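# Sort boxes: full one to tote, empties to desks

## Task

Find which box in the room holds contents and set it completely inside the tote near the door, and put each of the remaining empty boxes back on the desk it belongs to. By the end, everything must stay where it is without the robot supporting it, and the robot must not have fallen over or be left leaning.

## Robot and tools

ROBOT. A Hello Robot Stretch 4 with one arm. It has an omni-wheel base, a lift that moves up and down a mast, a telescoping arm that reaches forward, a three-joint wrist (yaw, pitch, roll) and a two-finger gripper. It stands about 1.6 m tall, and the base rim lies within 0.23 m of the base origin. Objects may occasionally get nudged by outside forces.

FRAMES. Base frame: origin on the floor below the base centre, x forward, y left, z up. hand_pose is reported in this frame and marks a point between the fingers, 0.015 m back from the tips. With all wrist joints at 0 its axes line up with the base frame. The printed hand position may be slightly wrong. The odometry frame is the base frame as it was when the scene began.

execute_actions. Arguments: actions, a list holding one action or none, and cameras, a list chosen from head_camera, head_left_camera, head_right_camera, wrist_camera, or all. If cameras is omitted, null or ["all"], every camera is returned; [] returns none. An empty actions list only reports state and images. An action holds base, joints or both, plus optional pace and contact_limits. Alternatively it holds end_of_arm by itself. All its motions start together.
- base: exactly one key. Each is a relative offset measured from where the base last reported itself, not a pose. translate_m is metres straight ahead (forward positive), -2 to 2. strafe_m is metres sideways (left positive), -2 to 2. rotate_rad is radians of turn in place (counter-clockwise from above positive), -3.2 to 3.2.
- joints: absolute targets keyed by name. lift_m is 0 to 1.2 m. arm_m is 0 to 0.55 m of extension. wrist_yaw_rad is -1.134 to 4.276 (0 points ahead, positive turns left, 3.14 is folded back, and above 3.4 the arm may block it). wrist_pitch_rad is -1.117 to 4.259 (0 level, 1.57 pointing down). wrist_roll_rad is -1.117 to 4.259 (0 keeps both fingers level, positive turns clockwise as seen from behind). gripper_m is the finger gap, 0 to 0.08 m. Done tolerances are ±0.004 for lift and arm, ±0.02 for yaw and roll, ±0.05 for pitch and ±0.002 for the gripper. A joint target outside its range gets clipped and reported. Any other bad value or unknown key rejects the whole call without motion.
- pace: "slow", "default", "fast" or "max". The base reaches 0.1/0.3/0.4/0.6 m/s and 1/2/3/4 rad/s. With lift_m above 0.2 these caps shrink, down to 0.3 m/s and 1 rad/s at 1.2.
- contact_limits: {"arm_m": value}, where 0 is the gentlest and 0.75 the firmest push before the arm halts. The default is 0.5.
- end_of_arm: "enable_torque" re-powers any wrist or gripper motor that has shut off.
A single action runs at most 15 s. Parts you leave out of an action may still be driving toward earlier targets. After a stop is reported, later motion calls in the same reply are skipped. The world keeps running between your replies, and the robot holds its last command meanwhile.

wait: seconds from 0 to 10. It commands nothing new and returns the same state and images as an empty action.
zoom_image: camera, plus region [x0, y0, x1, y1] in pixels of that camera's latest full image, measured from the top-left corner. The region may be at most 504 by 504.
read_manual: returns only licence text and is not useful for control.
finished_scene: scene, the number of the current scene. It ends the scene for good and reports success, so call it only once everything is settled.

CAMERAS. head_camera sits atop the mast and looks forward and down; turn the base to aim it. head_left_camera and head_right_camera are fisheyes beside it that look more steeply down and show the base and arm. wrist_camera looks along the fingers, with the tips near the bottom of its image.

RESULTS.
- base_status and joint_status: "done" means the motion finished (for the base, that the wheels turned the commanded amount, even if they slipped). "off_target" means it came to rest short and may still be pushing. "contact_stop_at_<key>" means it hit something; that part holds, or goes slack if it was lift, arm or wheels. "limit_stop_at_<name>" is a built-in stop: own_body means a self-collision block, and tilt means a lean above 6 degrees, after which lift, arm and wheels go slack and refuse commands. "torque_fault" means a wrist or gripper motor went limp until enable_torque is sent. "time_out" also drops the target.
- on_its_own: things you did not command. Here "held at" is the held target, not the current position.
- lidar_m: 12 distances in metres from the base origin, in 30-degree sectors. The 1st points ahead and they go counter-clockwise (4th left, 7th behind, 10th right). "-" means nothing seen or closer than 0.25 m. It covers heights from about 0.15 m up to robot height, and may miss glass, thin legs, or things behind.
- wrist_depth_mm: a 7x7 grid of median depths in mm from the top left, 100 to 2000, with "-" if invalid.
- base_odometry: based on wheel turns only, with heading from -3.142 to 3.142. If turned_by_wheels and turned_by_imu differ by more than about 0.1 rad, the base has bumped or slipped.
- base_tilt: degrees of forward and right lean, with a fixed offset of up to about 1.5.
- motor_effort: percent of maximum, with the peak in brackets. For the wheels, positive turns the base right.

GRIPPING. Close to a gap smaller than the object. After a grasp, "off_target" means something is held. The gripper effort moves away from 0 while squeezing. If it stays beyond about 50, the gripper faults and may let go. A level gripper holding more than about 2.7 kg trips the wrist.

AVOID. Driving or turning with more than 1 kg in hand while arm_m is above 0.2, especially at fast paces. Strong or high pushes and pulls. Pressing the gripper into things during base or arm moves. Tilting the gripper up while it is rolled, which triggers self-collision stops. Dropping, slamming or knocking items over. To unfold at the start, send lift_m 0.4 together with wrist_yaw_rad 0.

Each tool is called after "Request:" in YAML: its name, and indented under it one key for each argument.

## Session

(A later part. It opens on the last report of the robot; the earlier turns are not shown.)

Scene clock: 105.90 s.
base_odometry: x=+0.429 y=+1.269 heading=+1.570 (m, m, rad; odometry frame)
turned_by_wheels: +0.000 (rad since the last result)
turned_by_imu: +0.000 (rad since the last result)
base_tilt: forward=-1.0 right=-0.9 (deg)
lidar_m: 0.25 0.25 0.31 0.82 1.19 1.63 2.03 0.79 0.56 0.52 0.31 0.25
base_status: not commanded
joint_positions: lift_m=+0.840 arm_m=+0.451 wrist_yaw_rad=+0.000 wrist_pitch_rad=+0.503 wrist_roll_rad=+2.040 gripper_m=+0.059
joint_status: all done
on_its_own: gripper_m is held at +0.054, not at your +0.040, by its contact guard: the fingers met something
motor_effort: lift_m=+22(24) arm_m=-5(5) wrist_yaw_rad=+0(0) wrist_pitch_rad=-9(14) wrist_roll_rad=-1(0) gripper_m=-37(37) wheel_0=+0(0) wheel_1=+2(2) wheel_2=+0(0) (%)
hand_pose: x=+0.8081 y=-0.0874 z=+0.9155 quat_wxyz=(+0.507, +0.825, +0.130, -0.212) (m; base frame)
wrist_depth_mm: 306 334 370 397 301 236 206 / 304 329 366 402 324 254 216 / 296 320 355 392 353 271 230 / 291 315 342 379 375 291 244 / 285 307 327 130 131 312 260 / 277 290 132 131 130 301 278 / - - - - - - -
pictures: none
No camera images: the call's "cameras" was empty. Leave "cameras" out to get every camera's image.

Request:
execute_actions:
  actions:
    - {"joints":{"wrist_pitch_rad":1.57,"lift_m":0.815}}
  cameras: []

Request:
execute_actions:
  actions:
    - {"joints":{"lift_m":0.785},"pace":"slow"}
  cameras: []

Request:
execute_actions:
  actions:
    - {"joints":{"gripper_m":0.08}}
  cameras: []

Request:
execute_actions:
  actions:
    - {"joints":{"lift_m":0.88},"pace":"fast"}
  cameras: ["wrist_camera"]

Request:
execute_actions:
  actions:
    - {"base":{"translate_m":-0.6},"joints":{"wrist_roll_rad":0,"arm_m":0.0},"pace":"fast"}
  cameras: ["head_camera"]

Request:
execute_actions:
  actions:
    - {"base":{"rotate_rad":2.95},"joints":{"lift_m":0.2},"pace":"fast"}

Scene clock: 114.20 s.
base_odometry: x=+0.429 y=+1.269 heading=+1.570 (m, m, rad; odometry frame)
turned_by_wheels: +0.000 (rad since the last result)
turned_by_imu: +0.000 (rad since the last result)
base_tilt: forward=-1.1 right=-0.8 (deg)
lidar_m: 0.25 0.25 0.31 0.84 1.19 1.64 2.04 0.79 0.55 0.51 0.31 0.25
base_status: not commanded
joint_positions: lift_m=+0.815 arm_m=+0.451 wrist_yaw_rad=+0.000 wrist_pitch_rad=+1.570 wrist_roll_rad=+2.040 gripper_m=+0.059
joint_status: all done
on_its_own: gripper_m is held at +0.054, not at your +0.040, by its contact guard: the fingers met something
motor_effort: lift_m=+16(20) arm_m=-5(5) wrist_yaw_rad=+1(1) wrist_pitch_rad=+0(5) wrist_roll_rad=-1(1) gripper_m=-36(36) wheel_0=+0(0) wheel_1=+2(2) wheel_2=+0(0) (%)
hand_pose: x=+0.6220 y=-0.0874 z=+0.7807 quat_wxyz=(+0.370, +0.603, +0.370, -0.602) (m; base frame)
wrist_depth_mm: 213 211 209 206 204 201 199 / 215 212 210 208 206 202 200 / 217 214 211 209 207 204 202 / 219 216 213 210 208 205 204 / 220 217 215 130 131 207 206 / 222 217 131 131 129 207 207 / - - - - - - -
pictures: none
No camera images: the call's "cameras" was empty. Leave "cameras" out to get every camera's image.

Scene clock: 115.27 s.
base_odometry: x=+0.429 y=+1.269 heading=+1.570 (m, m, rad; odometry frame)
turned_by_wheels: +0.000 (rad since the last result)
turned_by_imu: +0.000 (rad since the last result)
base_tilt: forward=-1.1 right=-0.8 (deg)
lidar_m: 0.25 0.25 0.31 0.83 1.20 1.66 2.06 0.78 0.56 0.52 0.32 0.25
base_status: not commanded
joint_positions: lift_m=+0.785 arm_m=+0.451 wrist_yaw_rad=+0.000 wrist_pitch_rad=+1.570 wrist_roll_rad=+2.040 gripper_m=+0.059
joint_status: all done
on_its_own: gripper_m is held at +0.054, not at your +0.040, by its contact guard: the fingers met something
motor_effort: lift_m=+16(16) arm_m=-5(5) wrist_yaw_rad=-1(2) wrist_pitch_rad=+1(0) wrist_roll_rad=-1(1) gripper_m=-37(38) wheel_0=+0(0) wheel_1=+2(2) wheel_2=+0(0) (%)
hand_pose: x=+0.6219 y=-0.0874 z=+0.7508 quat_wxyz=(+0.370, +0.603, +0.370, -0.602) (m; base frame)
wrist_depth_mm: 182 181 179 177 175 173 - / 184 181 180 178 176 174 172 / 186 183 181 180 177 175 174 / 187 185 183 180 179 176 175 / 189 187 184 129 131 178 177 / 191 187 132 131 129 178 178 / - - - - - - -
pictures: none
No camera images: the call's "cameras" was empty. Leave "cameras" out to get every camera's image.

Scene clock: 116.20 s.
base_odometry: x=+0.429 y=+1.269 heading=+1.570 (m, m, rad; odometry frame)
turned_by_wheels: +0.000 (rad since the last result)
turned_by_imu: +0.000 (rad since the last result)
base_tilt: forward=-0.9 right=-0.7 (deg)
lidar_m: 0.25 0.25 0.31 0.83 1.19 1.66 2.04 0.79 0.54 0.53 0.32 0.25
base_status: not commanded
joint_positions: lift_m=+0.785 arm_m=+0.451 wrist_yaw_rad=+0.000 wrist_pitch_rad=+1.570 wrist_roll_rad=+2.040 gripper_m=+0.080
joint_status: all done
motor_effort: lift_m=+16(16) arm_m=-5(5) wrist_yaw_rad=+0(0) wrist_pitch_rad=+1(0) wrist_roll_rad=-1(1) gripper_m=+2(36) wheel_0=+0(0) wheel_1=+2(3) wheel_2=+0(0) (%)
hand_pose: x=+0.6219 y=-0.0874 z=+0.7508 quat_wxyz=(+0.370, +0.603, +0.370, -0.602) (m; base frame)
wrist_depth_mm: 183 180 179 177 175 173 - / 185 182 180 178 175 174 173 / 186 183 181 179 178 175 174 / 187 185 182 180 178 177 175 / 189 187 184 132 133 178 176 / 190 110 134 132 132 178 - / - - - - 132 - -
pictures: none
No camera images: the call's "cameras" was empty. Leave "cameras" out to get every camera's image.

Scene clock: 117.37 s.
base_odometry: x=+0.429 y=+1.269 heading=+1.570 (m, m, rad; odometry frame)
turned_by_wheels: +0.000 (rad since the last result)
turned_by_imu: +0.000 (rad since the last result)
base_tilt: forward=-1.0 right=-0.7 (deg)
lidar_m: 0.25 0.25 0.27 0.84 1.20 1.67 2.05 0.79 0.56 0.51 0.31 0.25
base_status: not commanded
joint_positions: lift_m=+0.880 arm_m=+0.451 wrist_yaw_rad=+0.000 wrist_pitch_rad=+1.570 wrist_roll_rad=+2.040 gripper_m=+0.080
joint_status: all done
motor_effort: lift_m=+21(23) arm_m=-5(5) wrist_yaw_rad=+1(1) wrist_pitch_rad=-1(1) wrist_roll_rad=-1(1) gripper_m=+2(2) wheel_0=+0(0) wheel_1=+2(2) wheel_2=+0(0) (%)
hand_pose: x=+0.6219 y=-0.0874 z=+0.8454 quat_wxyz=(+0.370, +0.603, +0.370, -0.602) (m; base frame)
wrist_depth_mm: 278 277 272 270 266 263 258 / 281 276 274 270 267 265 263 / 285 279 274 273 270 266 264 / 285 281 277 273 271 268 266 / 289 283 279 227 274 270 270 / 289 110 152 228 228 272 268 / - - - - 146 - -
pictures: wrist_camera
camera_calibration (this result's frames):
wrist_camera: T_world_to_cam=[[-0.913573, 0.404264, -0.0442261, 0.642889], [0.403288, 0.914597, 0.0295062, -0.144798], [0.0523773, 0.0091202, -0.998586, 0.965215], [0, 0, 0, 1]] pos_world=[0.595166, -0.136267, 0.996555]
Images, in order (width x height): wrist_camera 616x392.

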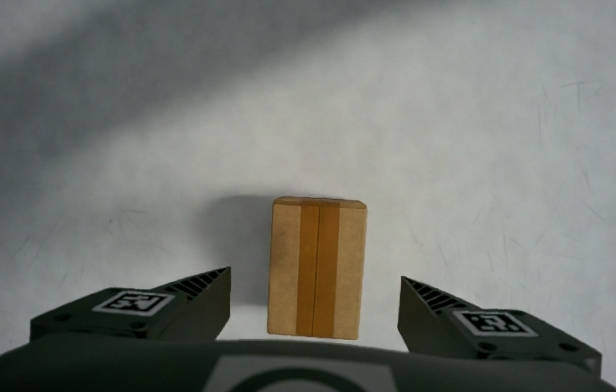

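Scene clock: 120.37 s.
base_odometry: x=+0.428 y=+0.669 heading=+1.570 (m, m, rad; odometry frame)
turned_by_wheels: +0.000 (rad since the last result)
turned_by_imu: +0.000 (rad since the last result)
base_tilt: forward=-1.0 right=-0.9 (deg)
lidar_m: 0.79 0.85 1.15 1.14 1.19 1.62 1.53 0.77 0.56 0.52 0.56 0.77
base_status: done
joint_positions: lift_m=+0.880 arm_m=+0.001 wrist_yaw_rad=+0.000 wrist_pitch_rad=+1.570 wrist_roll_rad=+0.000 gripper_m=+0.080
joint_status: all done
motor_effort: lift_m=+21(21) arm_m=-5(6) wrist_yaw_rad=+0(1) wrist_pitch_rad=-2(2) wrist_roll_rad=-3(6) gripper_m=+2(3) wheel_0=+1(5) wheel_1=+1(7) wheel_2=-2(10) (%)
hand_pose: x=+0.1718 y=-0.0874 z=+0.8454 quat_wxyz=(+0.707, +0.000, +0.707, +0.000) (m; base frame)
wrist_depth_mm: 991 1008 991 991 960 960 723 / 1008 1008 991 976 960 960 723 / 991 1008 1008 976 960 960 683 / 991 1008 991 991 976 960 683 / 1025 1025 788 788 976 976 676 / 1025 110 152 809 831 798 661 / - - - - 146 - -
pictures: head_camera
Images, in order (width x height): head_camera 420x560.

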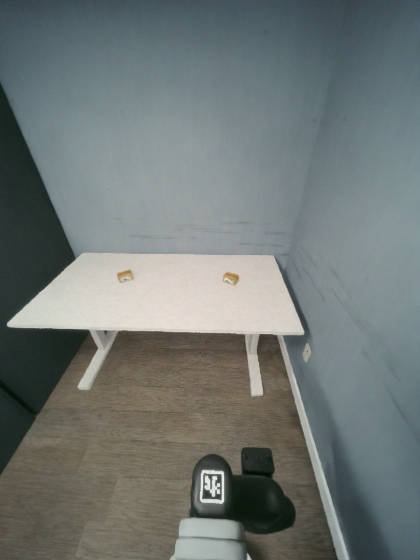

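Scene clock: 123.17 s.
base_odometry: x=+0.428 y=+0.669 heading=-1.763 (m, m, rad; odometry frame)
turned_by_wheels: +2.950 (rad since the last result)
turned_by_imu: +2.949 (rad since the last result)
base_tilt: forward=-1.0 right=-0.8 (deg)
lidar_m: 1.44 0.96 0.61 0.52 0.55 0.67 0.79 0.81 0.99 1.13 1.15 1.38
base_status: done
joint_positions: lift_m=+0.300 arm_m=+0.001 wrist_yaw_rad=+0.000 wrist_pitch_rad=+1.570 wrist_roll_rad=+0.000 gripper_m=+0.080
joint_status: lift_m limit_stop_at_own_body (moved -0.580 of -0.680)
on_its_own: lift_m is slack since a limit_stop_at_own_body (your +0.200 is given up); arm_m is slack since a limit_stop_at_own_body
motor_effort: lift_m=+19(19) arm_m=+0(5) wrist_yaw_rad=-1(2) wrist_pitch_rad=-1(4) wrist_roll_rad=-3(3) gripper_m=+3(0) wheel_0=-2(5) wheel_1=-1(7) wheel_2=+1(7) (%)
hand_pose: x=+0.1720 y=-0.0874 z=+0.2651 quat_wxyz=(+0.707, +0.000, +0.707, +0.000) (m; base frame)
wrist_depth_mm: 424 418 413 410 407 399 397 / 421 418 415 413 404 404 399 / 427 427 415 410 407 404 404 / 427 424 418 413 413 410 402 / 222 215 208 224 410 410 402 / 213 110 153 206 204 410 407 / - - - - 145 - -
pictures: head_camera, head_left_camera, head_right_camera, wrist_camera
camera_calibration (this result's frames):
wrist_camera: T_world_to_cam=[[0.0522202, -0.997695, -0.0433441, -0.0827181], [-0.998164, -0.0534801, 0.0284357, 0.210432], [-0.0306882, 0.0417796, -0.998655, 0.426466], [0, 0, 0, 1]] pos_world=[0.227453, -0.089091, 0.416323]
Images, in order (width x height): head_camera 420x560, head_left_camera 420x672, head_right_camera 420x672, wrist_camera 616x392.

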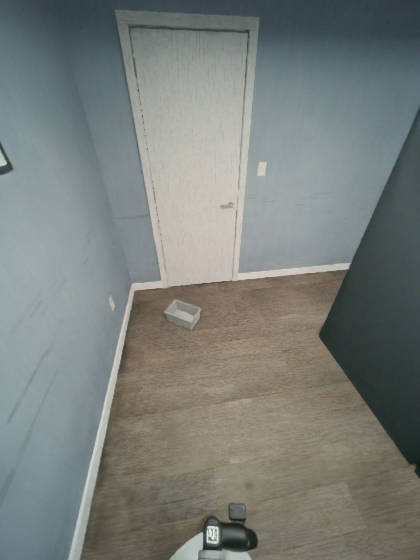

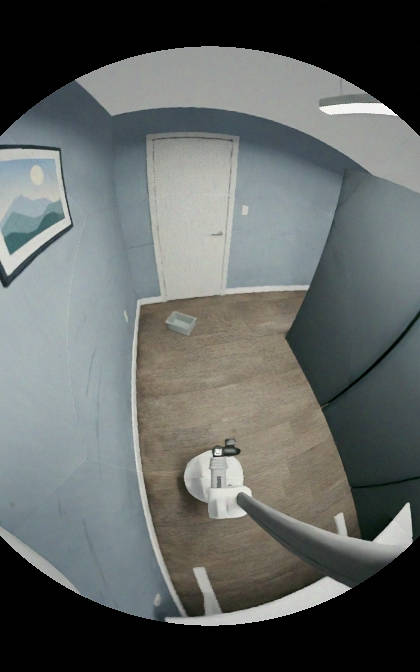

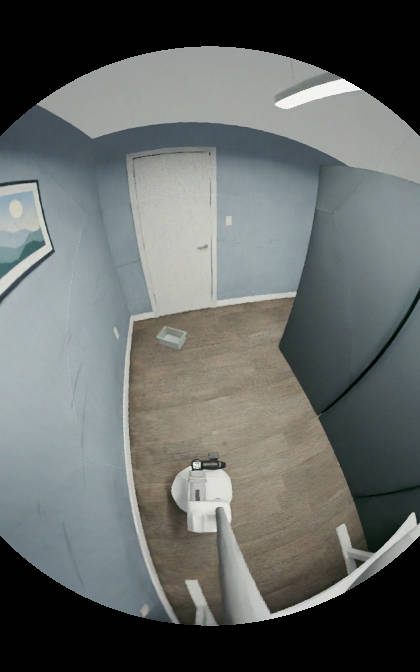

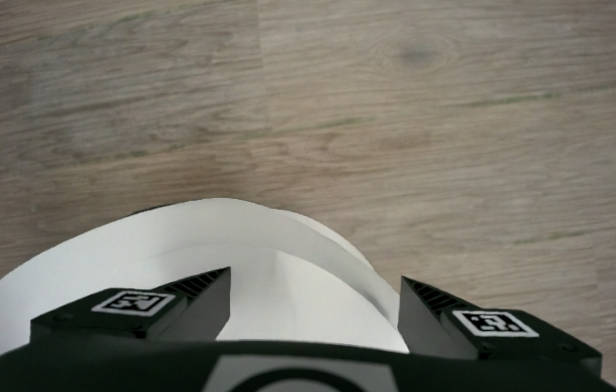

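Request:
execute_actions:
  actions:
    - {"base":{"rotate_rad":-0.2},"joints":{"lift_m":0.34,"arm_m":0},"pace":"fast"}
  cameras: []

Request:
execute_actions:
  actions:
    - {"base":{"translate_m":1.75},"pace":"max"}
  cameras: []

Request:
execute_actions:
  actions:
    - {"base":{"rotate_rad":-1.18},"pace":"fast"}

Scene clock: 134.83 s.
base_odometry: x=+0.428 y=+0.669 heading=-1.963 (m, m, rad; odometry frame)
turned_by_wheels: -0.200 (rad since the last result)
turned_by_imu: -0.200 (rad since the last result)
base_tilt: forward=-1.1 right=-0.8 (deg)
lidar_m: 2.13 1.45 0.69 0.54 0.54 0.57 0.81 0.79 0.87 1.15 1.13 1.23
base_status: done
joint_positions: lift_m=+0.340 arm_m=+0.001 wrist_yaw_rad=+0.000 wrist_pitch_rad=+1.570 wrist_roll_rad=+0.000 gripper_m=+0.080
joint_status: all done
motor_effort: lift_m=+21(23) arm_m=-5(4) wrist_yaw_rad=+0(1) wrist_pitch_rad=-2(1) wrist_roll_rad=-3(2) gripper_m=+2(2) wheel_0=+0(4) wheel_1=-1(6) wheel_2=-1(6) (%)
hand_pose: x=+0.1719 y=-0.0874 z=+0.3054 quat_wxyz=(+0.707, +0.000, +0.707, +0.000) (m; base frame)
wrist_depth_mm: 462 459 455 449 449 442 430 / 466 462 455 452 445 439 436 / 466 455 455 455 452 449 442 / 473 466 459 462 452 452 445 / 473 253 249 247 452 445 439 / 256 110 153 246 246 449 449 / - - - - 145 - -
pictures: none
No camera images: the call's "cameras" was empty. Leave "cameras" out to get every camera's image.

Scene clock: 139.53 s.
base_odometry: x=-0.241 y=-0.948 heading=-1.964 (m, m, rad; odometry frame)
turned_by_wheels: +0.000 (rad since the last result)
turned_by_imu: +0.000 (rad since the last result)
base_tilt: forward=-1.0 right=-0.8 (deg)
lidar_m: 0.53 0.47 0.51 0.67 0.51 1.32 2.05 1.28 0.60 0.67 1.44 0.65
base_status: done
joint_positions: lift_m=+0.340 arm_m=+0.001 wrist_yaw_rad=+0.000 wrist_pitch_rad=+1.570 wrist_roll_rad=+0.000 gripper_m=+0.080
joint_status: not commanded
motor_effort: lift_m=+20(21) arm_m=-5(5) wrist_yaw_rad=-1(1) wrist_pitch_rad=-2(1) wrist_roll_rad=-3(2) gripper_m=+2(2) wheel_0=-2(6) wheel_1=-2(8) wheel_2=+0(14) (%)
hand_pose: x=+0.1719 y=-0.0874 z=+0.3054 quat_wxyz=(+0.707, +0.000, +0.707, +0.000) (m; base frame)
wrist_depth_mm: 462 459 449 452 439 442 433 / 462 459 459 449 445 442 439 / 469 459 455 452 449 445 439 / 466 466 462 459 452 445 442 / 469 256 248 248 452 449 445 / 257 110 153 246 245 449 445 / - - - - 146 - -
pictures: none
No camera images: the call's "cameras" was empty. Leave "cameras" out to get every camera's image.

Scene clock: 141.07 s.
base_odometry: x=-0.241 y=-0.948 heading=+3.139 (m, m, rad; odometry frame)
turned_by_wheels: -1.180 (rad since the last result)
turned_by_imu: -1.179 (rad since the last result)
base_tilt: forward=-1.1 right=-0.8 (deg)
lidar_m: 2.11 0.74 0.55 0.48 0.49 0.73 0.61 1.26 1.73 1.92 0.69 0.62
base_status: done
joint_positions: lift_m=+0.340 arm_m=+0.001 wrist_yaw_rad=+0.000 wrist_pitch_rad=+1.570 wrist_roll_rad=+0.000 gripper_m=+0.080
joint_status: not commanded
motor_effort: lift_m=+20(20) arm_m=-5(5) wrist_yaw_rad=-1(1) wrist_pitch_rad=-1(2) wrist_roll_rad=-3(3) gripper_m=+2(2) wheel_0=+0(6) wheel_1=+0(9) wheel_2=+0(7) (%)
hand_pose: x=+0.1719 y=-0.0874 z=+0.3054 quat_wxyz=(+0.707, +0.000, +0.707, +0.000) (m; base frame)
wrist_depth_mm: 466 459 459 449 449 439 442 / 462 466 459 449 445 442 439 / 469 462 452 452 449 439 439 / 469 466 455 459 452 449 439 / 473 254 249 247 455 449 445 / 256 110 153 246 246 449 449 / - - - - 146 - -
pictures: head_camera, head_left_camera, head_right_camera, wrist_camera
camera_calibration (this result's frames):
wrist_camera: T_world_to_cam=[[0.0521058, -0.9977, -0.0433471, -0.0809439], [-0.998168, -0.0533682, 0.0284929, 0.209211], [-0.0307408, 0.041783, -0.998654, 0.466811], [0, 0, 0, 1]] pos_world=[0.227396, -0.0890973, 0.456713]
Images, in order (width x height): head_camera 420x560, head_left_camera 420x672, head_right_camera 420x672, wrist_camera 616x392.

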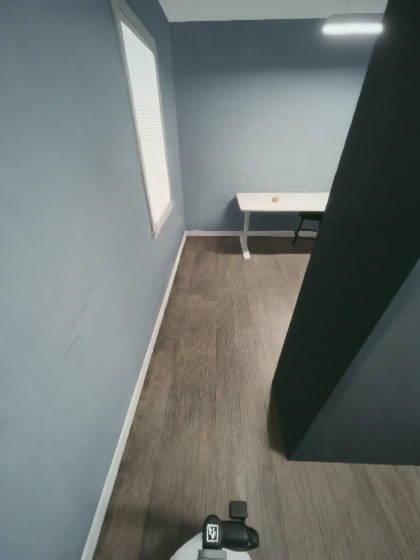

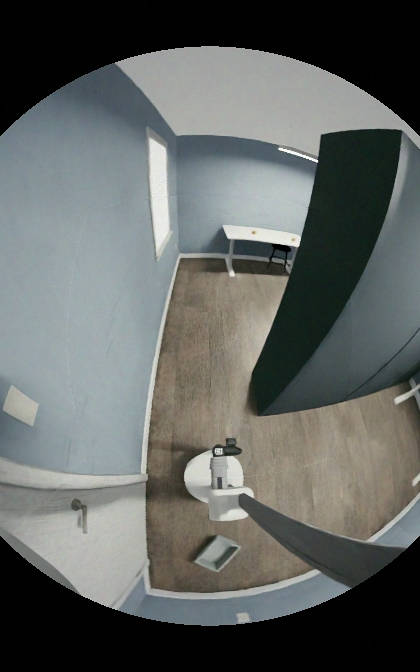

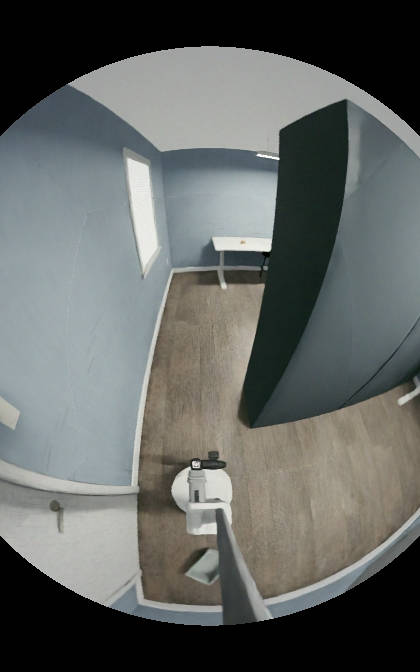

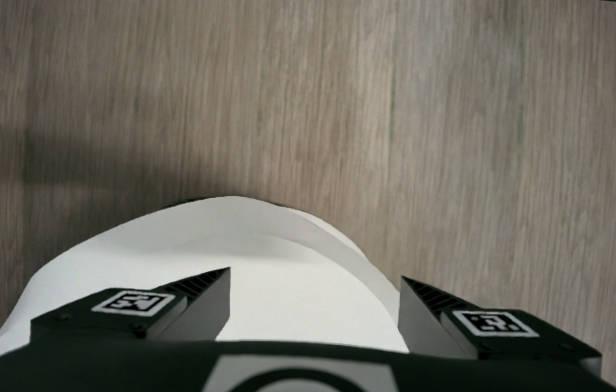

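Request:
execute_actions:
  actions:
    - {"base":{"translate_m":1.35},"pace":"max"}
  cameras: ["head_camera","head_right_camera"]

Scene clock: 150.47 s.
base_odometry: x=-1.591 y=-0.945 heading=+3.139 (m, m, rad; odometry frame)
turned_by_wheels: +0.000 (rad since the last result)
turned_by_imu: +0.001 (rad since the last result)
base_tilt: forward=-1.0 right=-0.8 (deg)
lidar_m: 1.36 0.72 0.55 0.51 0.55 0.77 1.85 0.57 0.54 1.53 1.98 1.37
base_status: done
joint_positions: lift_m=+0.340 arm_m=+0.001 wrist_yaw_rad=+0.000 wrist_pitch_rad=+1.570 wrist_roll_rad=+0.000 gripper_m=+0.080
joint_status: not commanded
motor_effort: lift_m=+20(20) arm_m=-5(5) wrist_yaw_rad=-1(2) wrist_pitch_rad=-2(2) wrist_roll_rad=-3(3) gripper_m=+1(1) wheel_0=+0(7) wheel_1=+1(7) wheel_2=+0(14) (%)
hand_pose: x=+0.1719 y=-0.0874 z=+0.3055 quat_wxyz=(+0.707, +0.000, +0.707, +0.000) (m; base frame)
wrist_depth_mm: 466 455 455 452 439 442 439 / 462 462 459 455 449 442 433 / 466 466 462 455 449 445 442 / 473 462 452 455 452 449 445 / 473 255 249 248 452 445 442 / 257 110 152 247 245 449 442 / - - - - 146 - -
pictures: head_camera, head_right_camera
Images, in order (width x height): head_camera 420x560, head_right_camera 420x672.

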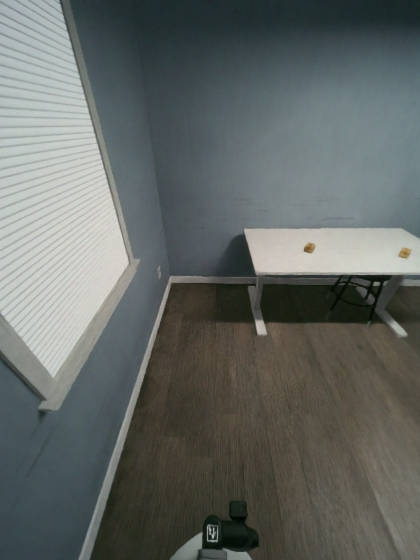

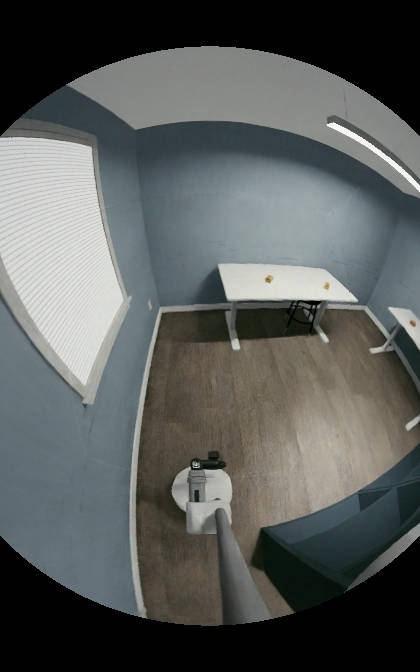

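Request:
execute_actions:
  actions:
    - {"base":{"strafe_m":-0.63},"pace":"max"}
  cameras: []

Request:
execute_actions:
  actions:
    - {"base":{"translate_m":0.75},"joints":{"lift_m":0.98,"arm_m":0.3},"pace":"max"}
  cameras: ["head_camera","head_right_camera"]

Scene clock: 159.87 s.
base_odometry: x=-1.590 y=-0.315 heading=+3.139 (m, m, rad; odometry frame)
turned_by_wheels: +0.000 (rad since the last result)
turned_by_imu: -0.003 (rad since the last result)
base_tilt: forward=-1.0 right=-0.8 (deg)
lidar_m: 1.32 1.61 1.16 1.15 1.22 0.38 0.37 0.38 0.53 1.48 1.82 1.41
base_status: done
joint_positions: lift_m=+0.340 arm_m=+0.001 wrist_yaw_rad=+0.000 wrist_pitch_rad=+1.570 wrist_roll_rad=+0.000 gripper_m=+0.080
joint_status: not commanded
motor_effort: lift_m=+19(20) arm_m=-5(5) wrist_yaw_rad=-1(1) wrist_pitch_rad=-1(2) wrist_roll_rad=-2(2) gripper_m=+1(0) wheel_0=-1(11) wheel_1=+1(14) wheel_2=+0(2) (%)
hand_pose: x=+0.1719 y=-0.0874 z=+0.3055 quat_wxyz=(+0.707, +0.000, +0.707, +0.000) (m; base frame)
wrist_depth_mm: 466 459 455 449 445 439 436 / 466 462 455 452 452 442 436 / 469 462 459 455 449 442 442 / 469 466 455 452 452 445 439 / 473 255 250 247 459 452 439 / 256 110 152 246 246 452 445 / - - - - 145 - -
pictures: none
No camera images: the call's "cameras" was empty. Leave "cameras" out to get every camera's image.

Scene clock: 162.77 s.
base_odometry: x=-2.340 y=-0.313 heading=+3.139 (m, m, rad; odometry frame)
turned_by_wheels: +0.000 (rad since the last result)
turned_by_imu: +0.000 (rad since the last result)
base_tilt: forward=-1.1 right=-0.8 (deg)
lidar_m: 0.57 0.62 1.17 1.12 1.20 1.67 1.13 1.17 1.59 1.74 0.89 0.63
base_status: done
joint_positions: lift_m=+0.980 arm_m=+0.299 wrist_yaw_rad=+0.000 wrist_pitch_rad=+1.570 wrist_roll_rad=+0.000 gripper_m=+0.080
joint_status: all done
motor_effort: lift_m=+20(23) arm_m=+5(6) wrist_yaw_rad=+0(1) wrist_pitch_rad=-1(4) wrist_roll_rad=-1(2) gripper_m=+1(2) wheel_0=-2(6) wheel_1=+0(7) wheel_2=+1(13) (%)
hand_pose: x=+0.4703 y=-0.0874 z=+0.9455 quat_wxyz=(+0.707, +0.000, +0.707, +0.000) (m; base frame)
wrist_depth_mm: 382 377 373 368 366 359 359 / 382 379 373 370 370 366 359 / 1118 1118 1060 1060 1060 1042 1042 / 1138 1098 1098 1078 1060 1042 1060 / 1098 1098 1078 1078 1078 1078 1078 / 1118 110 152 976 1098 1060 1042 / - - - - 145 - -
pictures: head_camera, head_right_camera
Images, in order (width x height): head_camera 420x560, head_right_camera 420x672.

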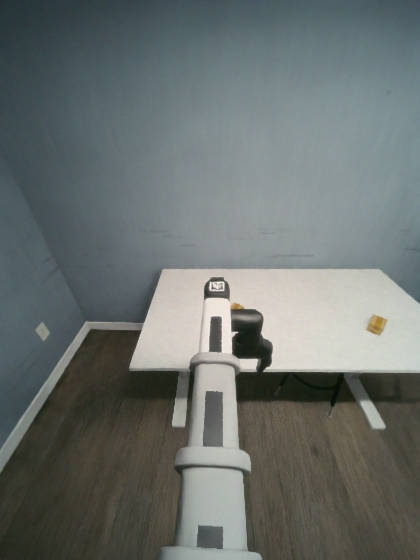

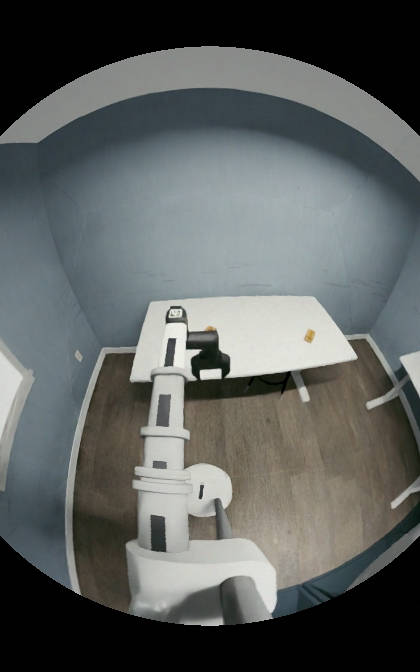

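Request:
execute_actions:
  actions:
    - {"base":{"translate_m":0.3},"joints":{"arm_m":0.38},"pace":"fast"}
  cameras: ["head_camera","wrist_camera"]

Scene clock: 169.60 s.
base_odometry: x=-2.640 y=-0.313 heading=+3.140 (m, m, rad; odometry frame)
turned_by_wheels: +0.000 (rad since the last result)
turned_by_imu: +0.001 (rad since the last result)
base_tilt: forward=-0.9 right=-0.9 (deg)
lidar_m: 0.29 0.30 0.41 1.14 1.19 1.65 1.42 1.47 1.84 1.74 0.44 0.31
base_status: done
joint_positions: lift_m=+0.980 arm_m=+0.379 wrist_yaw_rad=+0.000 wrist_pitch_rad=+1.570 wrist_roll_rad=+0.000 gripper_m=+0.080
joint_status: all done
motor_effort: lift_m=+20(20) arm_m=+5(6) wrist_yaw_rad=-1(1) wrist_pitch_rad=-1(3) wrist_roll_rad=-2(2) gripper_m=+2(1) wheel_0=+1(6) wheel_1=-1(6) wheel_2=+2(9) (%)
hand_pose: x=+0.5502 y=-0.0874 z=+0.9455 quat_wxyz=(+0.707, +0.000, +0.707, +0.000) (m; base frame)
wrist_depth_mm: 379 375 373 368 364 362 357 / 384 379 375 370 366 366 362 / 387 382 377 370 368 366 362 / 384 384 375 327 373 368 366 / 387 387 384 377 375 370 370 / 392 110 152 382 377 368 366 / - - - - 145 - -
pictures: head_camera, wrist_camera
camera_calibration (this result's frames):
wrist_camera: T_world_to_cam=[[0.0526367, -0.997673, -0.0433441, -0.073206], [-0.998141, -0.0538971, 0.0284426, 0.568599], [-0.0307125, 0.0417664, -0.998655, 1.1176], [0, 0, 0, 1]] pos_world=[0.60572, -0.0890678, 1.09675]
Images, in order (width x height): head_camera 420x560, wrist_camera 616x392.

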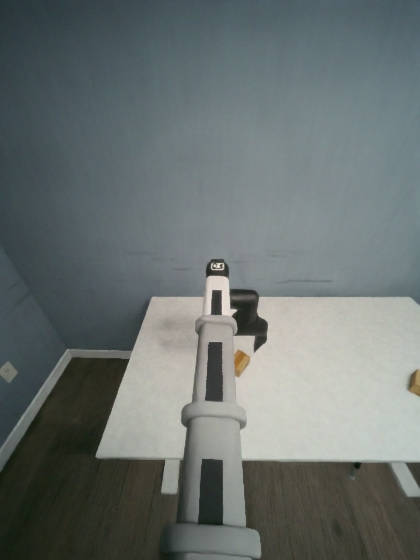

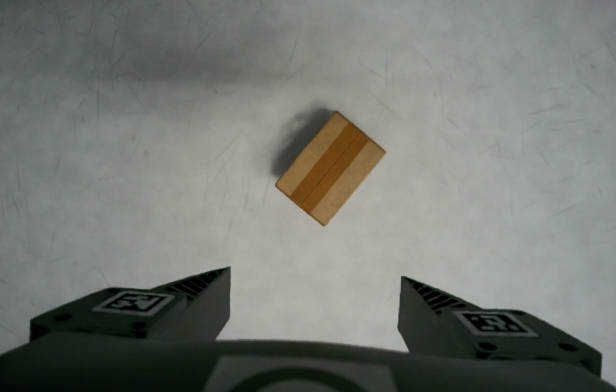

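Request:
execute_actions:
  actions:
    - {"base":{"strafe_m":-0.009},"joints":{"lift_m":0.85,"wrist_roll_rad":0.655,"arm_m":0.449}}
  cameras: ["wrist_camera"]

Scene clock: 176.90 s.
base_odometry: x=-2.640 y=-0.304 heading=+3.140 (m, m, rad; odometry frame)
turned_by_wheels: +0.000 (rad since the last result)
turned_by_imu: +0.000 (rad since the last result)
base_tilt: forward=-1.0 right=-0.7 (deg)
lidar_m: 0.29 0.31 0.42 1.14 1.19 1.68 1.43 1.48 1.82 1.73 0.42 0.32
base_status: done
joint_positions: lift_m=+0.850 arm_m=+0.448 wrist_yaw_rad=+0.000 wrist_pitch_rad=+1.570 wrist_roll_rad=+0.655 gripper_m=+0.080
joint_status: all done
motor_effort: lift_m=+16(19) arm_m=+5(6) wrist_yaw_rad=-1(1) wrist_pitch_rad=-1(2) wrist_roll_rad=-1(2) gripper_m=+2(2) wheel_0=+0(7) wheel_1=+0(7) wheel_2=+0(1) (%)
hand_pose: x=+0.6192 y=-0.0874 z=+0.8158 quat_wxyz=(+0.670, +0.227, +0.669, -0.227) (m; base frame)
wrist_depth_mm: 250 248 246 241 238 237 234 / 252 249 245 242 241 237 235 / 254 251 247 245 242 238 236 / 254 251 249 245 242 240 238 / 256 253 251 197 245 241 239 / 258 110 153 199 197 242 240 / - - - - 146 - -
pictures: wrist_camera
camera_calibration (this result's frames):
wrist_camera: T_world_to_cam=[[-0.565713, -0.823437, -0.0438093, 0.316024], [-0.824601, 0.564996, 0.0285082, 0.58772], [0.00127738, 0.0522526, -0.998633, 0.97125], [0, 0, 0, 1]] pos_world=[0.662173, -0.122584, 0.967012]
Images, in order (width x height): wrist_camera 616x392.

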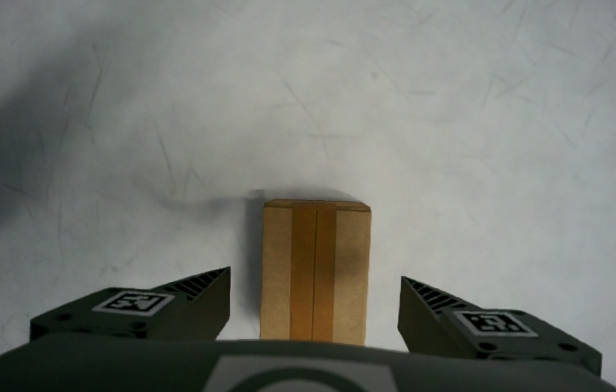

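Request:
execute_actions:
  actions:
    - {"joints":{"lift_m":0.783}}
  cameras: []

Request:
execute_actions:
  actions:
    - {"joints":{"gripper_m":0.04}}
  cameras: []

Request:
execute_actions:
  actions:
    - {"joints":{"lift_m":0.81},"pace":"slow"}
  cameras: ["wrist_camera"]

Scene clock: 183.97 s.
base_odometry: x=-2.640 y=-0.304 heading=+3.140 (m, m, rad; odometry frame)
turned_by_wheels: +0.000 (rad since the last result)
turned_by_imu: +0.000 (rad since the last result)
base_tilt: forward=-1.1 right=-0.9 (deg)
lidar_m: 0.28 0.32 0.42 1.13 1.21 1.68 1.41 1.46 1.83 1.72 0.46 0.32
base_status: not commanded
joint_positions: lift_m=+0.783 arm_m=+0.448 wrist_yaw_rad=+0.000 wrist_pitch_rad=+1.570 wrist_roll_rad=+0.655 gripper_m=+0.080
joint_status: all done
motor_effort: lift_m=+16(16) arm_m=+5(5) wrist_yaw_rad=-1(0) wrist_pitch_rad=-1(1) wrist_roll_rad=-1(0) gripper_m=+1(2) wheel_0=+0(0) wheel_1=+0(0) wheel_2=+0(0) (%)
hand_pose: x=+0.6192 y=-0.0874 z=+0.7488 quat_wxyz=(+0.670, +0.227, +0.669, -0.227) (m; base frame)
wrist_depth_mm: 182 180 178 177 175 173 - / 183 181 179 177 175 173 172 / 184 182 180 178 177 174 173 / 185 183 181 178 178 175 174 / 187 184 181 130 178 177 175 / 188 110 132 131 130 176 - / - - - - 130 - -
pictures: none
No camera images: the call's "cameras" was empty. Leave "cameras" out to get every camera's image.

Scene clock: 184.97 s.
base_odometry: x=-2.640 y=-0.304 heading=+3.140 (m, m, rad; odometry frame)
turned_by_wheels: +0.000 (rad since the last result)
turned_by_imu: +0.000 (rad since the last result)
base_tilt: forward=-1.1 right=-0.7 (deg)
lidar_m: 0.30 0.32 0.40 1.14 1.17 1.67 1.42 1.49 1.81 1.73 0.45 0.31
base_status: not commanded
joint_positions: lift_m=+0.783 arm_m=+0.448 wrist_yaw_rad=+0.000 wrist_pitch_rad=+1.570 wrist_roll_rad=+0.655 gripper_m=+0.059
joint_status: gripper_m off_target (ended at +0.059, target +0.040)
on_its_own: gripper_m is held at +0.054, not at your +0.040, by its contact guard: the fingers met something
motor_effort: lift_m=+16(16) arm_m=+5(5) wrist_yaw_rad=+1(1) wrist_pitch_rad=-2(1) wrist_roll_rad=-1(0) gripper_m=-36(37) wheel_0=+0(0) wheel_1=+1(1) wheel_2=+0(0) (%)
hand_pose: x=+0.6192 y=-0.0874 z=+0.7488 quat_wxyz=(+0.670, +0.227, +0.669, -0.227) (m; base frame)
wrist_depth_mm: 182 180 178 176 174 172 - / 183 181 179 178 176 174 172 / 184 182 180 178 177 174 172 / 186 183 181 178 177 175 174 / 186 185 182 130 129 176 175 / 187 184 131 131 130 177 176 / - - - - - - -
pictures: none
No camera images: the call's "cameras" was empty. Leave "cameras" out to get every camera's image.

Scene clock: 186.00 s.
base_odometry: x=-2.640 y=-0.304 heading=+3.140 (m, m, rad; odometry frame)
turned_by_wheels: +0.000 (rad since the last result)
turned_by_imu: +0.000 (rad since the last result)
base_tilt: forward=-1.0 right=-0.7 (deg)
lidar_m: 0.29 0.33 0.43 1.14 1.20 1.68 1.43 1.47 1.82 1.73 0.44 0.30
base_status: not commanded
joint_positions: lift_m=+0.810 arm_m=+0.448 wrist_yaw_rad=+0.000 wrist_pitch_rad=+1.570 wrist_roll_rad=+0.655 gripper_m=+0.059
joint_status: all done
on_its_own: gripper_m is held at +0.054, not at your +0.040, by its contact guard: the fingers met something
motor_effort: lift_m=+22(23) arm_m=+5(5) wrist_yaw_rad=-1(1) wrist_pitch_rad=-1(1) wrist_roll_rad=+0(1) gripper_m=-38(37) wheel_0=+0(0) wheel_1=+1(1) wheel_2=+0(0) (%)
hand_pose: x=+0.6192 y=-0.0874 z=+0.7753 quat_wxyz=(+0.670, +0.227, +0.669, -0.227) (m; base frame)
wrist_depth_mm: 208 207 205 202 200 198 196 / 211 208 206 203 201 198 196 / 211 209 206 203 202 200 198 / 213 211 208 205 203 200 200 / 213 211 210 130 130 202 200 / 216 212 132 131 130 202 201 / - - - - - - -
pictures: wrist_camera
camera_calibration (this result's frames):
wrist_camera: T_world_to_cam=[[-0.565752, -0.823411, -0.0438085, 0.31428], [-0.824575, 0.565034, 0.0285093, 0.58886], [0.00127838, 0.0522526, -0.998633, 0.930876], [0, 0, 0, 1]] pos_world=[0.662174, -0.122586, 0.926584]
Images, in order (width x height): wrist_camera 616x392.

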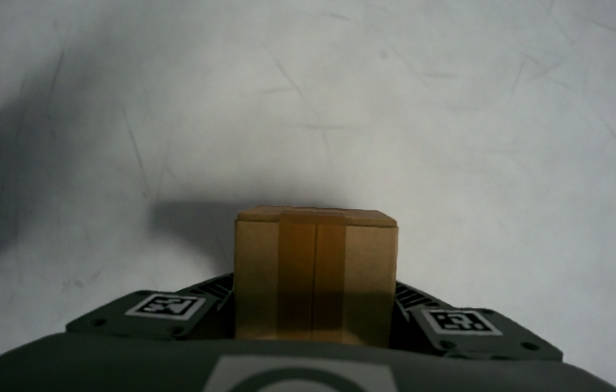

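Request:
execute_actions:
  actions:
    - {"joints":{"lift_m":0.83,"wrist_pitch_rad":0.5}}
  cameras: []

Scene clock: 193.23 s.
base_odometry: x=-2.640 y=-0.304 heading=+3.140 (m, m, rad; odometry frame)
turned_by_wheels: +0.000 (rad since the last result)
turned_by_imu: +0.000 (rad since the last result)
base_tilt: forward=-1.0 right=-0.8 (deg)
lidar_m: 0.29 0.32 0.42 1.14 1.19 1.69 1.42 1.49 1.82 1.73 0.44 0.30
base_status: not commanded
joint_positions: lift_m=+0.830 arm_m=+0.448 wrist_yaw_rad=+0.000 wrist_pitch_rad=+0.503 wrist_roll_rad=+0.655 gripper_m=+0.059
joint_status: all done
on_its_own: gripper_m is held at +0.054, not at your +0.040, by its contact guard: the fingers met something
motor_effort: lift_m=+22(23) arm_m=+5(5) wrist_yaw_rad=+0(1) wrist_pitch_rad=-9(12) wrist_roll_rad=+0(2) gripper_m=-36(37) wheel_0=+0(0) wheel_1=+1(0) wheel_2=+0(0) (%)
hand_pose: x=+0.8054 y=-0.0874 z=+0.9055 quat_wxyz=(+0.917, +0.311, +0.236, -0.080) (m; base frame)
wrist_depth_mm: 345 366 384 404 430 462 488 / 368 387 413 436 462 488 500 / 389 410 439 466 492 462 397 / 415 442 466 488 504 397 345 / 449 473 488 130 129 342 307 / 480 488 132 131 130 296 273 / - - - - - - -
pictures: none
No camera images: the call's "cameras" was empty. Leave "cameras" out to get every camera's image.

Request:
execute_actions:
  actions:
    - {"joints":{"wrist_pitch_rad":1.57,"lift_m":0.81}}
  cameras: []

Request:
execute_actions:
  actions:
    - {"joints":{"lift_m":0.785},"pace":"slow"}
  cameras: []

Request:
execute_actions:
  actions:
    - {"joints":{"gripper_m":0.08}}
  cameras: []

Request:
execute_actions:
  actions:
    - {"joints":{"lift_m":0.87},"pace":"fast"}
  cameras: []

Request:
execute_actions:
  actions:
    - {"base":{"strafe_m":-0.67},"joints":{"lift_m":0.98,"wrist_roll_rad":0,"arm_m":0.28},"pace":"fast"}
  cameras: ["wrist_camera","head_camera","head_right_camera"]

Scene clock: 203.63 s.
base_odometry: x=-2.640 y=-0.304 heading=+3.140 (m, m, rad; odometry frame)
turned_by_wheels: +0.000 (rad since the last result)
turned_by_imu: +0.000 (rad since the last result)
base_tilt: forward=-1.0 right=-0.7 (deg)
lidar_m: 0.29 0.32 0.40 1.15 1.17 1.69 1.41 1.48 1.83 1.74 0.44 0.31
base_status: not commanded
joint_positions: lift_m=+0.810 arm_m=+0.448 wrist_yaw_rad=+0.000 wrist_pitch_rad=+1.570 wrist_roll_rad=+0.655 gripper_m=+0.059
joint_status: all done
on_its_own: gripper_m is held at +0.054, not at your +0.040, by its contact guard: the fingers met something
motor_effort: lift_m=+17(21) arm_m=+5(5) wrist_yaw_rad=+1(1) wrist_pitch_rad=+0(8) wrist_roll_rad=-1(1) gripper_m=-36(37) wheel_0=+0(0) wheel_1=+0(1) wheel_2=+0(0) (%)
hand_pose: x=+0.6192 y=-0.0874 z=+0.7757 quat_wxyz=(+0.670, +0.228, +0.669, -0.227) (m; base frame)
wrist_depth_mm: 209 206 205 203 200 198 196 / 211 208 207 204 202 199 196 / 212 209 207 204 202 200 199 / 213 210 209 206 204 201 199 / 214 212 209 130 130 202 201 / 216 212 131 131 129 202 202 / - - - - - - -
pictures: none
No camera images: the call's "cameras" was empty. Leave "cameras" out to get every camera's image.

Scene clock: 204.63 s.
base_odometry: x=-2.640 y=-0.304 heading=+3.140 (m, m, rad; odometry frame)
turned_by_wheels: +0.000 (rad since the last result)
turned_by_imu: +0.000 (rad since the last result)
base_tilt: forward=-1.0 right=-0.8 (deg)
lidar_m: 0.27 0.31 0.41 1.12 1.20 1.69 1.42 1.49 1.82 1.73 0.44 0.31
base_status: not commanded
joint_positions: lift_m=+0.785 arm_m=+0.448 wrist_yaw_rad=+0.000 wrist_pitch_rad=+1.570 wrist_roll_rad=+0.655 gripper_m=+0.059
joint_status: all done
on_its_own: gripper_m is held at +0.054, not at your +0.040, by its contact guard: the fingers met something
motor_effort: lift_m=+16(15) arm_m=+5(5) wrist_yaw_rad=+1(1) wrist_pitch_rad=-1(1) wrist_roll_rad=-1(1) gripper_m=-38(36) wheel_0=+0(0) wheel_1=+0(1) wheel_2=+0(0) (%)
hand_pose: x=+0.6192 y=-0.0874 z=+0.7508 quat_wxyz=(+0.670, +0.228, +0.669, -0.227) (m; base frame)
wrist_depth_mm: 185 182 180 178 176 174 - / 185 183 181 179 177 176 174 / 186 184 182 180 178 177 174 / 187 184 182 181 179 177 176 / 188 186 185 130 129 179 176 / 190 186 131 131 129 179 177 / - - - - - - -
pictures: none
No camera images: the call's "cameras" was empty. Leave "cameras" out to get every camera's image.

Scene clock: 205.57 s.
base_odometry: x=-2.640 y=-0.304 heading=+3.140 (m, m, rad; odometry frame)
turned_by_wheels: +0.000 (rad since the last result)
turned_by_imu: +0.000 (rad since the last result)
base_tilt: forward=-1.0 right=-0.9 (deg)
lidar_m: 0.30 0.32 0.41 1.13 1.20 1.67 1.42 1.48 1.81 1.73 0.43 0.31
base_status: not commanded
joint_positions: lift_m=+0.785 arm_m=+0.448 wrist_yaw_rad=+0.000 wrist_pitch_rad=+1.570 wrist_roll_rad=+0.655 gripper_m=+0.080
joint_status: all done
motor_effort: lift_m=+16(16) arm_m=+5(5) wrist_yaw_rad=+1(0) wrist_pitch_rad=-1(1) wrist_roll_rad=-1(1) gripper_m=+2(38) wheel_0=+0(0) wheel_1=+1(1) wheel_2=+0(0) (%)
hand_pose: x=+0.6192 y=-0.0874 z=+0.7508 quat_wxyz=(+0.670, +0.228, +0.669, -0.227) (m; base frame)
wrist_depth_mm: 184 182 181 178 176 174 - / 185 183 181 179 177 175 174 / 186 184 182 180 179 176 174 / 188 186 183 180 179 177 175 / 189 187 184 132 179 178 176 / 190 110 134 133 132 178 - / - - - - 132 - -
pictures: none
No camera images: the call's "cameras" was empty. Leave "cameras" out to get every camera's image.

Scene clock: 206.67 s.
base_odometry: x=-2.640 y=-0.304 heading=+3.140 (m, m, rad; odometry frame)
turned_by_wheels: +0.000 (rad since the last result)
turned_by_imu: +0.000 (rad since the last result)
base_tilt: forward=-1.0 right=-0.7 (deg)
lidar_m: 0.29 0.32 0.40 1.13 1.19 1.66 1.43 1.47 1.81 1.73 0.44 0.30
base_status: not commanded
joint_positions: lift_m=+0.870 arm_m=+0.448 wrist_yaw_rad=+0.000 wrist_pitch_rad=+1.570 wrist_roll_rad=+0.655 gripper_m=+0.080
joint_status: all done
motor_effort: lift_m=+21(23) arm_m=+5(5) wrist_yaw_rad=+1(0) wrist_pitch_rad=-2(1) wrist_roll_rad=-1(0) gripper_m=+2(2) wheel_0=+0(0) wheel_1=+0(1) wheel_2=+0(0) (%)
hand_pose: x=+0.6192 y=-0.0874 z=+0.8354 quat_wxyz=(+0.670, +0.227, +0.669, -0.227) (m; base frame)
wrist_depth_mm: 270 266 265 262 257 255 253 / 271 270 265 263 259 257 254 / 272 272 266 265 262 258 255 / 274 272 268 264 264 258 257 / 274 273 270 217 263 262 259 / 278 110 153 219 217 260 260 / - - - - 145 - -
pictures: none
No camera images: the call's "cameras" was empty. Leave "cameras" out to get every camera's image.

Scene clock: 209.77 s.
base_odometry: x=-2.638 y=+0.366 heading=+3.140 (m, m, rad; odometry frame)
turned_by_wheels: +0.000 (rad since the last result)
turned_by_imu: -0.003 (rad since the last result)
base_tilt: forward=-1.1 right=-0.8 (deg)
lidar_m: 0.31 0.32 0.46 1.81 1.87 1.51 1.42 1.46 1.12 1.06 0.48 0.32
base_status: done
joint_positions: lift_m=+0.980 arm_m=+0.281 wrist_yaw_rad=+0.000 wrist_pitch_rad=+1.570 wrist_roll_rad=+0.000 gripper_m=+0.080
joint_status: all done
motor_effort: lift_m=+21(24) arm_m=-5(8) wrist_yaw_rad=-1(1) wrist_pitch_rad=-1(2) wrist_roll_rad=-3(7) gripper_m=+1(2) wheel_0=-1(8) wheel_1=+1(9) wheel_2=+0(2) (%)
hand_pose: x=+0.4519 y=-0.0874 z=+0.9454 quat_wxyz=(+0.707, +0.000, +0.707, +0.000) (m; base frame)
wrist_depth_mm: 379 377 373 370 366 362 357 / 382 379 375 370 364 362 362 / 387 377 377 325 370 362 362 / 389 382 377 377 373 366 362 / 387 384 379 379 373 370 368 / 392 110 153 379 375 370 366 / - - - - 145 - -
pictures: head_camera, head_right_camera, wrist_camera
camera_calibration (this result's frames):
wrist_camera: T_world_to_cam=[[0.0520498, -0.997703, -0.043351, -0.0677642], [-0.998169, -0.0533154, 0.028568, 0.470389], [-0.0308137, 0.0417846, -0.998651, 1.11454], [0, 0, 0, 1]] pos_world=[0.507398, -0.0891002, 1.09666]
Images, in order (width x height): head_camera 420x560, head_right_camera 420x672, wrist_camera 616x392.

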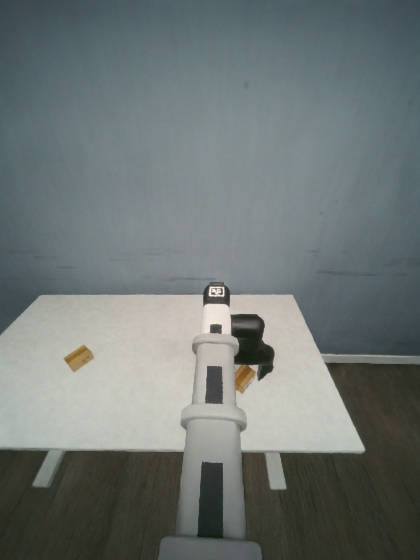

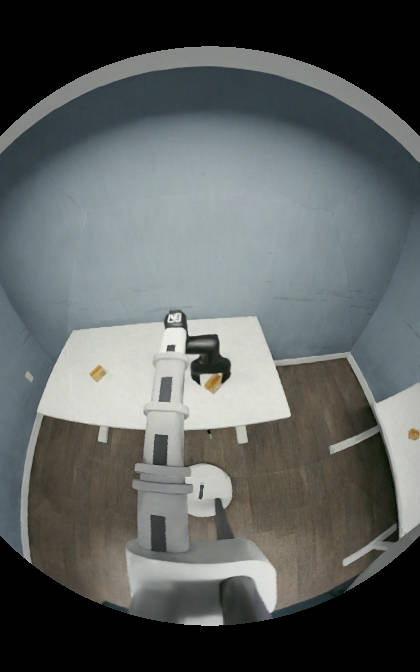

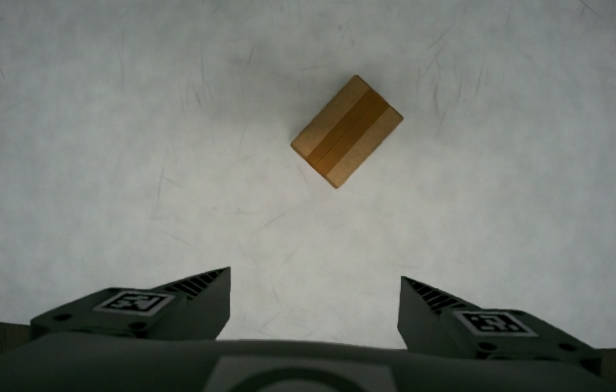

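Request:
execute_actions:
  actions:
    - {"base":{"strafe_m":-0.022},"joints":{"lift_m":0.85,"wrist_roll_rad":0.70,"arm_m":0.384}}
  cameras: ["wrist_camera"]

Scene clock: 215.30 s.
base_odometry: x=-2.638 y=+0.388 heading=+3.140 (m, m, rad; odometry frame)
turned_by_wheels: +0.000 (rad since the last result)
turned_by_imu: +0.000 (rad since the last result)
base_tilt: forward=-0.9 right=-0.9 (deg)
lidar_m: 0.31 0.33 0.44 1.83 1.91 1.47 1.44 1.46 1.10 1.05 0.46 0.34
base_status: done
joint_positions: lift_m=+0.850 arm_m=+0.383 wrist_yaw_rad=+0.000 wrist_pitch_rad=+1.570 wrist_roll_rad=+0.700 gripper_m=+0.080
joint_status: all done
motor_effort: lift_m=+16(19) arm_m=+5(6) wrist_yaw_rad=-2(1) wrist_pitch_rad=-2(3) wrist_roll_rad=+0(4) gripper_m=+2(2) wheel_0=-1(6) wheel_1=+2(7) wheel_2=+0(0) (%)
hand_pose: x=+0.5542 y=-0.0874 z=+0.8158 quat_wxyz=(+0.665, +0.242, +0.664, -0.242) (m; base frame)
wrist_depth_mm: 250 247 243 242 239 237 234 / 251 249 245 242 241 236 236 / 252 251 247 244 241 239 238 / 254 252 248 245 244 239 238 / 256 252 250 198 244 241 239 / 257 110 153 199 196 242 242 / - - - - 145 - -
pictures: wrist_camera
camera_calibration (this result's frames):
wrist_camera: T_world_to_cam=[[-0.602156, -0.797172, -0.043879, 0.30181], [-0.79837, 0.601494, 0.0284723, 0.522815], [0.00369562, 0.0521764, -0.998631, 0.969985], [0, 0, 0, 1]] pos_world=[0.595552, -0.124486, 0.967015]
Images, in order (width x height): wrist_camera 616x392.

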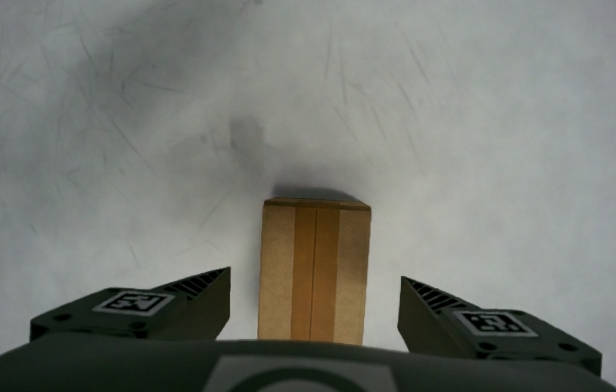

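Request:
execute_actions:
  actions:
    - {"joints":{"lift_m":0.783}}
  cameras: []

Request:
execute_actions:
  actions:
    - {"joints":{"gripper_m":0.04}}
  cameras: []

Request:
execute_actions:
  actions:
    - {"joints":{"lift_m":0.81},"pace":"slow"}
  cameras: ["wrist_camera"]

Scene clock: 225.40 s.
base_odometry: x=-2.638 y=+0.388 heading=+3.140 (m, m, rad; odometry frame)
turned_by_wheels: +0.000 (rad since the last result)
turned_by_imu: +0.000 (rad since the last result)
base_tilt: forward=-1.2 right=-0.6 (deg)
lidar_m: 0.30 0.33 0.45 1.85 1.93 1.50 1.41 1.45 1.09 1.03 0.49 0.32
base_status: not commanded
joint_positions: lift_m=+0.783 arm_m=+0.383 wrist_yaw_rad=+0.000 wrist_pitch_rad=+1.570 wrist_roll_rad=+0.700 gripper_m=+0.080
joint_status: all done
motor_effort: lift_m=+16(17) arm_m=+5(5) wrist_yaw_rad=-2(2) wrist_pitch_rad=-1(0) wrist_roll_rad=-1(0) gripper_m=+2(1) wheel_0=-1(1) wheel_1=+1(1) wheel_2=+0(0) (%)
hand_pose: x=+0.5542 y=-0.0874 z=+0.7488 quat_wxyz=(+0.665, +0.242, +0.664, -0.242) (m; base frame)
wrist_depth_mm: 182 180 178 176 174 172 - / 183 182 180 177 175 173 171 / 185 182 180 179 176 175 173 / 185 183 181 179 177 175 174 / 187 184 182 130 178 176 175 / 188 110 132 131 130 176 - / - - - - 130 - -
pictures: none
No camera images: the call's "cameras" was empty. Leave "cameras" out to get every camera's image.

Scene clock: 226.40 s.
base_odometry: x=-2.638 y=+0.388 heading=+3.140 (m, m, rad; odometry frame)
turned_by_wheels: +0.000 (rad since the last result)
turned_by_imu: +0.000 (rad since the last result)
base_tilt: forward=-1.2 right=-0.8 (deg)
lidar_m: 0.33 0.34 0.46 1.83 1.91 1.49 1.41 1.48 1.10 1.05 0.48 0.33
base_status: not commanded
joint_positions: lift_m=+0.783 arm_m=+0.383 wrist_yaw_rad=+0.000 wrist_pitch_rad=+1.570 wrist_roll_rad=+0.700 gripper_m=+0.059
joint_status: gripper_m off_target (ended at +0.059, target +0.040)
on_its_own: gripper_m is held at +0.054, not at your +0.040, by its contact guard: the fingers met something
motor_effort: lift_m=+16(16) arm_m=+5(5) wrist_yaw_rad=+0(1) wrist_pitch_rad=-1(1) wrist_roll_rad=+0(0) gripper_m=-38(38) wheel_0=-1(1) wheel_1=+2(1) wheel_2=+0(0) (%)
hand_pose: x=+0.5542 y=-0.0874 z=+0.7488 quat_wxyz=(+0.665, +0.242, +0.664, -0.242) (m; base frame)
wrist_depth_mm: 182 180 178 176 175 172 - / 183 182 179 177 175 173 172 / 185 182 180 179 177 174 173 / 186 183 181 179 177 176 175 / 186 184 182 130 129 176 175 / 189 185 132 131 130 176 176 / - - - - - - -
pictures: none
No camera images: the call's "cameras" was empty. Leave "cameras" out to get every camera's image.

Scene clock: 227.43 s.
base_odometry: x=-2.638 y=+0.388 heading=+3.140 (m, m, rad; odometry frame)
turned_by_wheels: +0.000 (rad since the last result)
turned_by_imu: +0.000 (rad since the last result)
base_tilt: forward=-1.0 right=-0.8 (deg)
lidar_m: 0.29 0.33 0.45 1.84 1.91 1.50 1.40 1.46 1.09 1.05 0.47 0.33
base_status: not commanded
joint_positions: lift_m=+0.810 arm_m=+0.383 wrist_yaw_rad=+0.000 wrist_pitch_rad=+1.570 wrist_roll_rad=+0.700 gripper_m=+0.059
joint_status: all done
on_its_own: gripper_m is held at +0.054, not at your +0.040, by its contact guard: the fingers met something
motor_effort: lift_m=+22(23) arm_m=+5(5) wrist_yaw_rad=+0(1) wrist_pitch_rad=-1(1) wrist_roll_rad=+0(1) gripper_m=-36(38) wheel_0=-1(1) wheel_1=+2(2) wheel_2=+0(0) (%)
hand_pose: x=+0.5542 y=-0.0874 z=+0.7753 quat_wxyz=(+0.665, +0.242, +0.664, -0.242) (m; base frame)
wrist_depth_mm: 208 207 204 203 201 198 195 / 211 208 206 204 201 200 196 / 211 209 206 204 203 200 198 / 213 211 208 205 204 202 199 / 214 212 208 130 129 202 200 / 215 212 132 131 130 204 201 / - - - - - - -
pictures: wrist_camera
camera_calibration (this result's frames):
wrist_camera: T_world_to_cam=[[-0.602197, -0.797141, -0.0438756, 0.300059], [-0.798339, 0.601535, 0.0284768, 0.523949], [0.00369271, 0.0521763, -0.998631, 0.929615], [0, 0, 0, 1]] pos_world=[0.59555, -0.124488, 0.926588]
Images, in order (width x height): wrist_camera 616x392.

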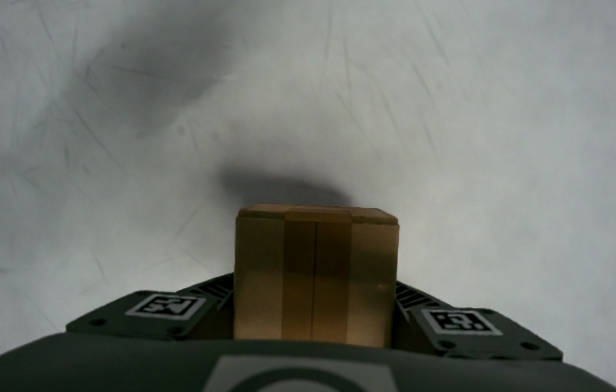

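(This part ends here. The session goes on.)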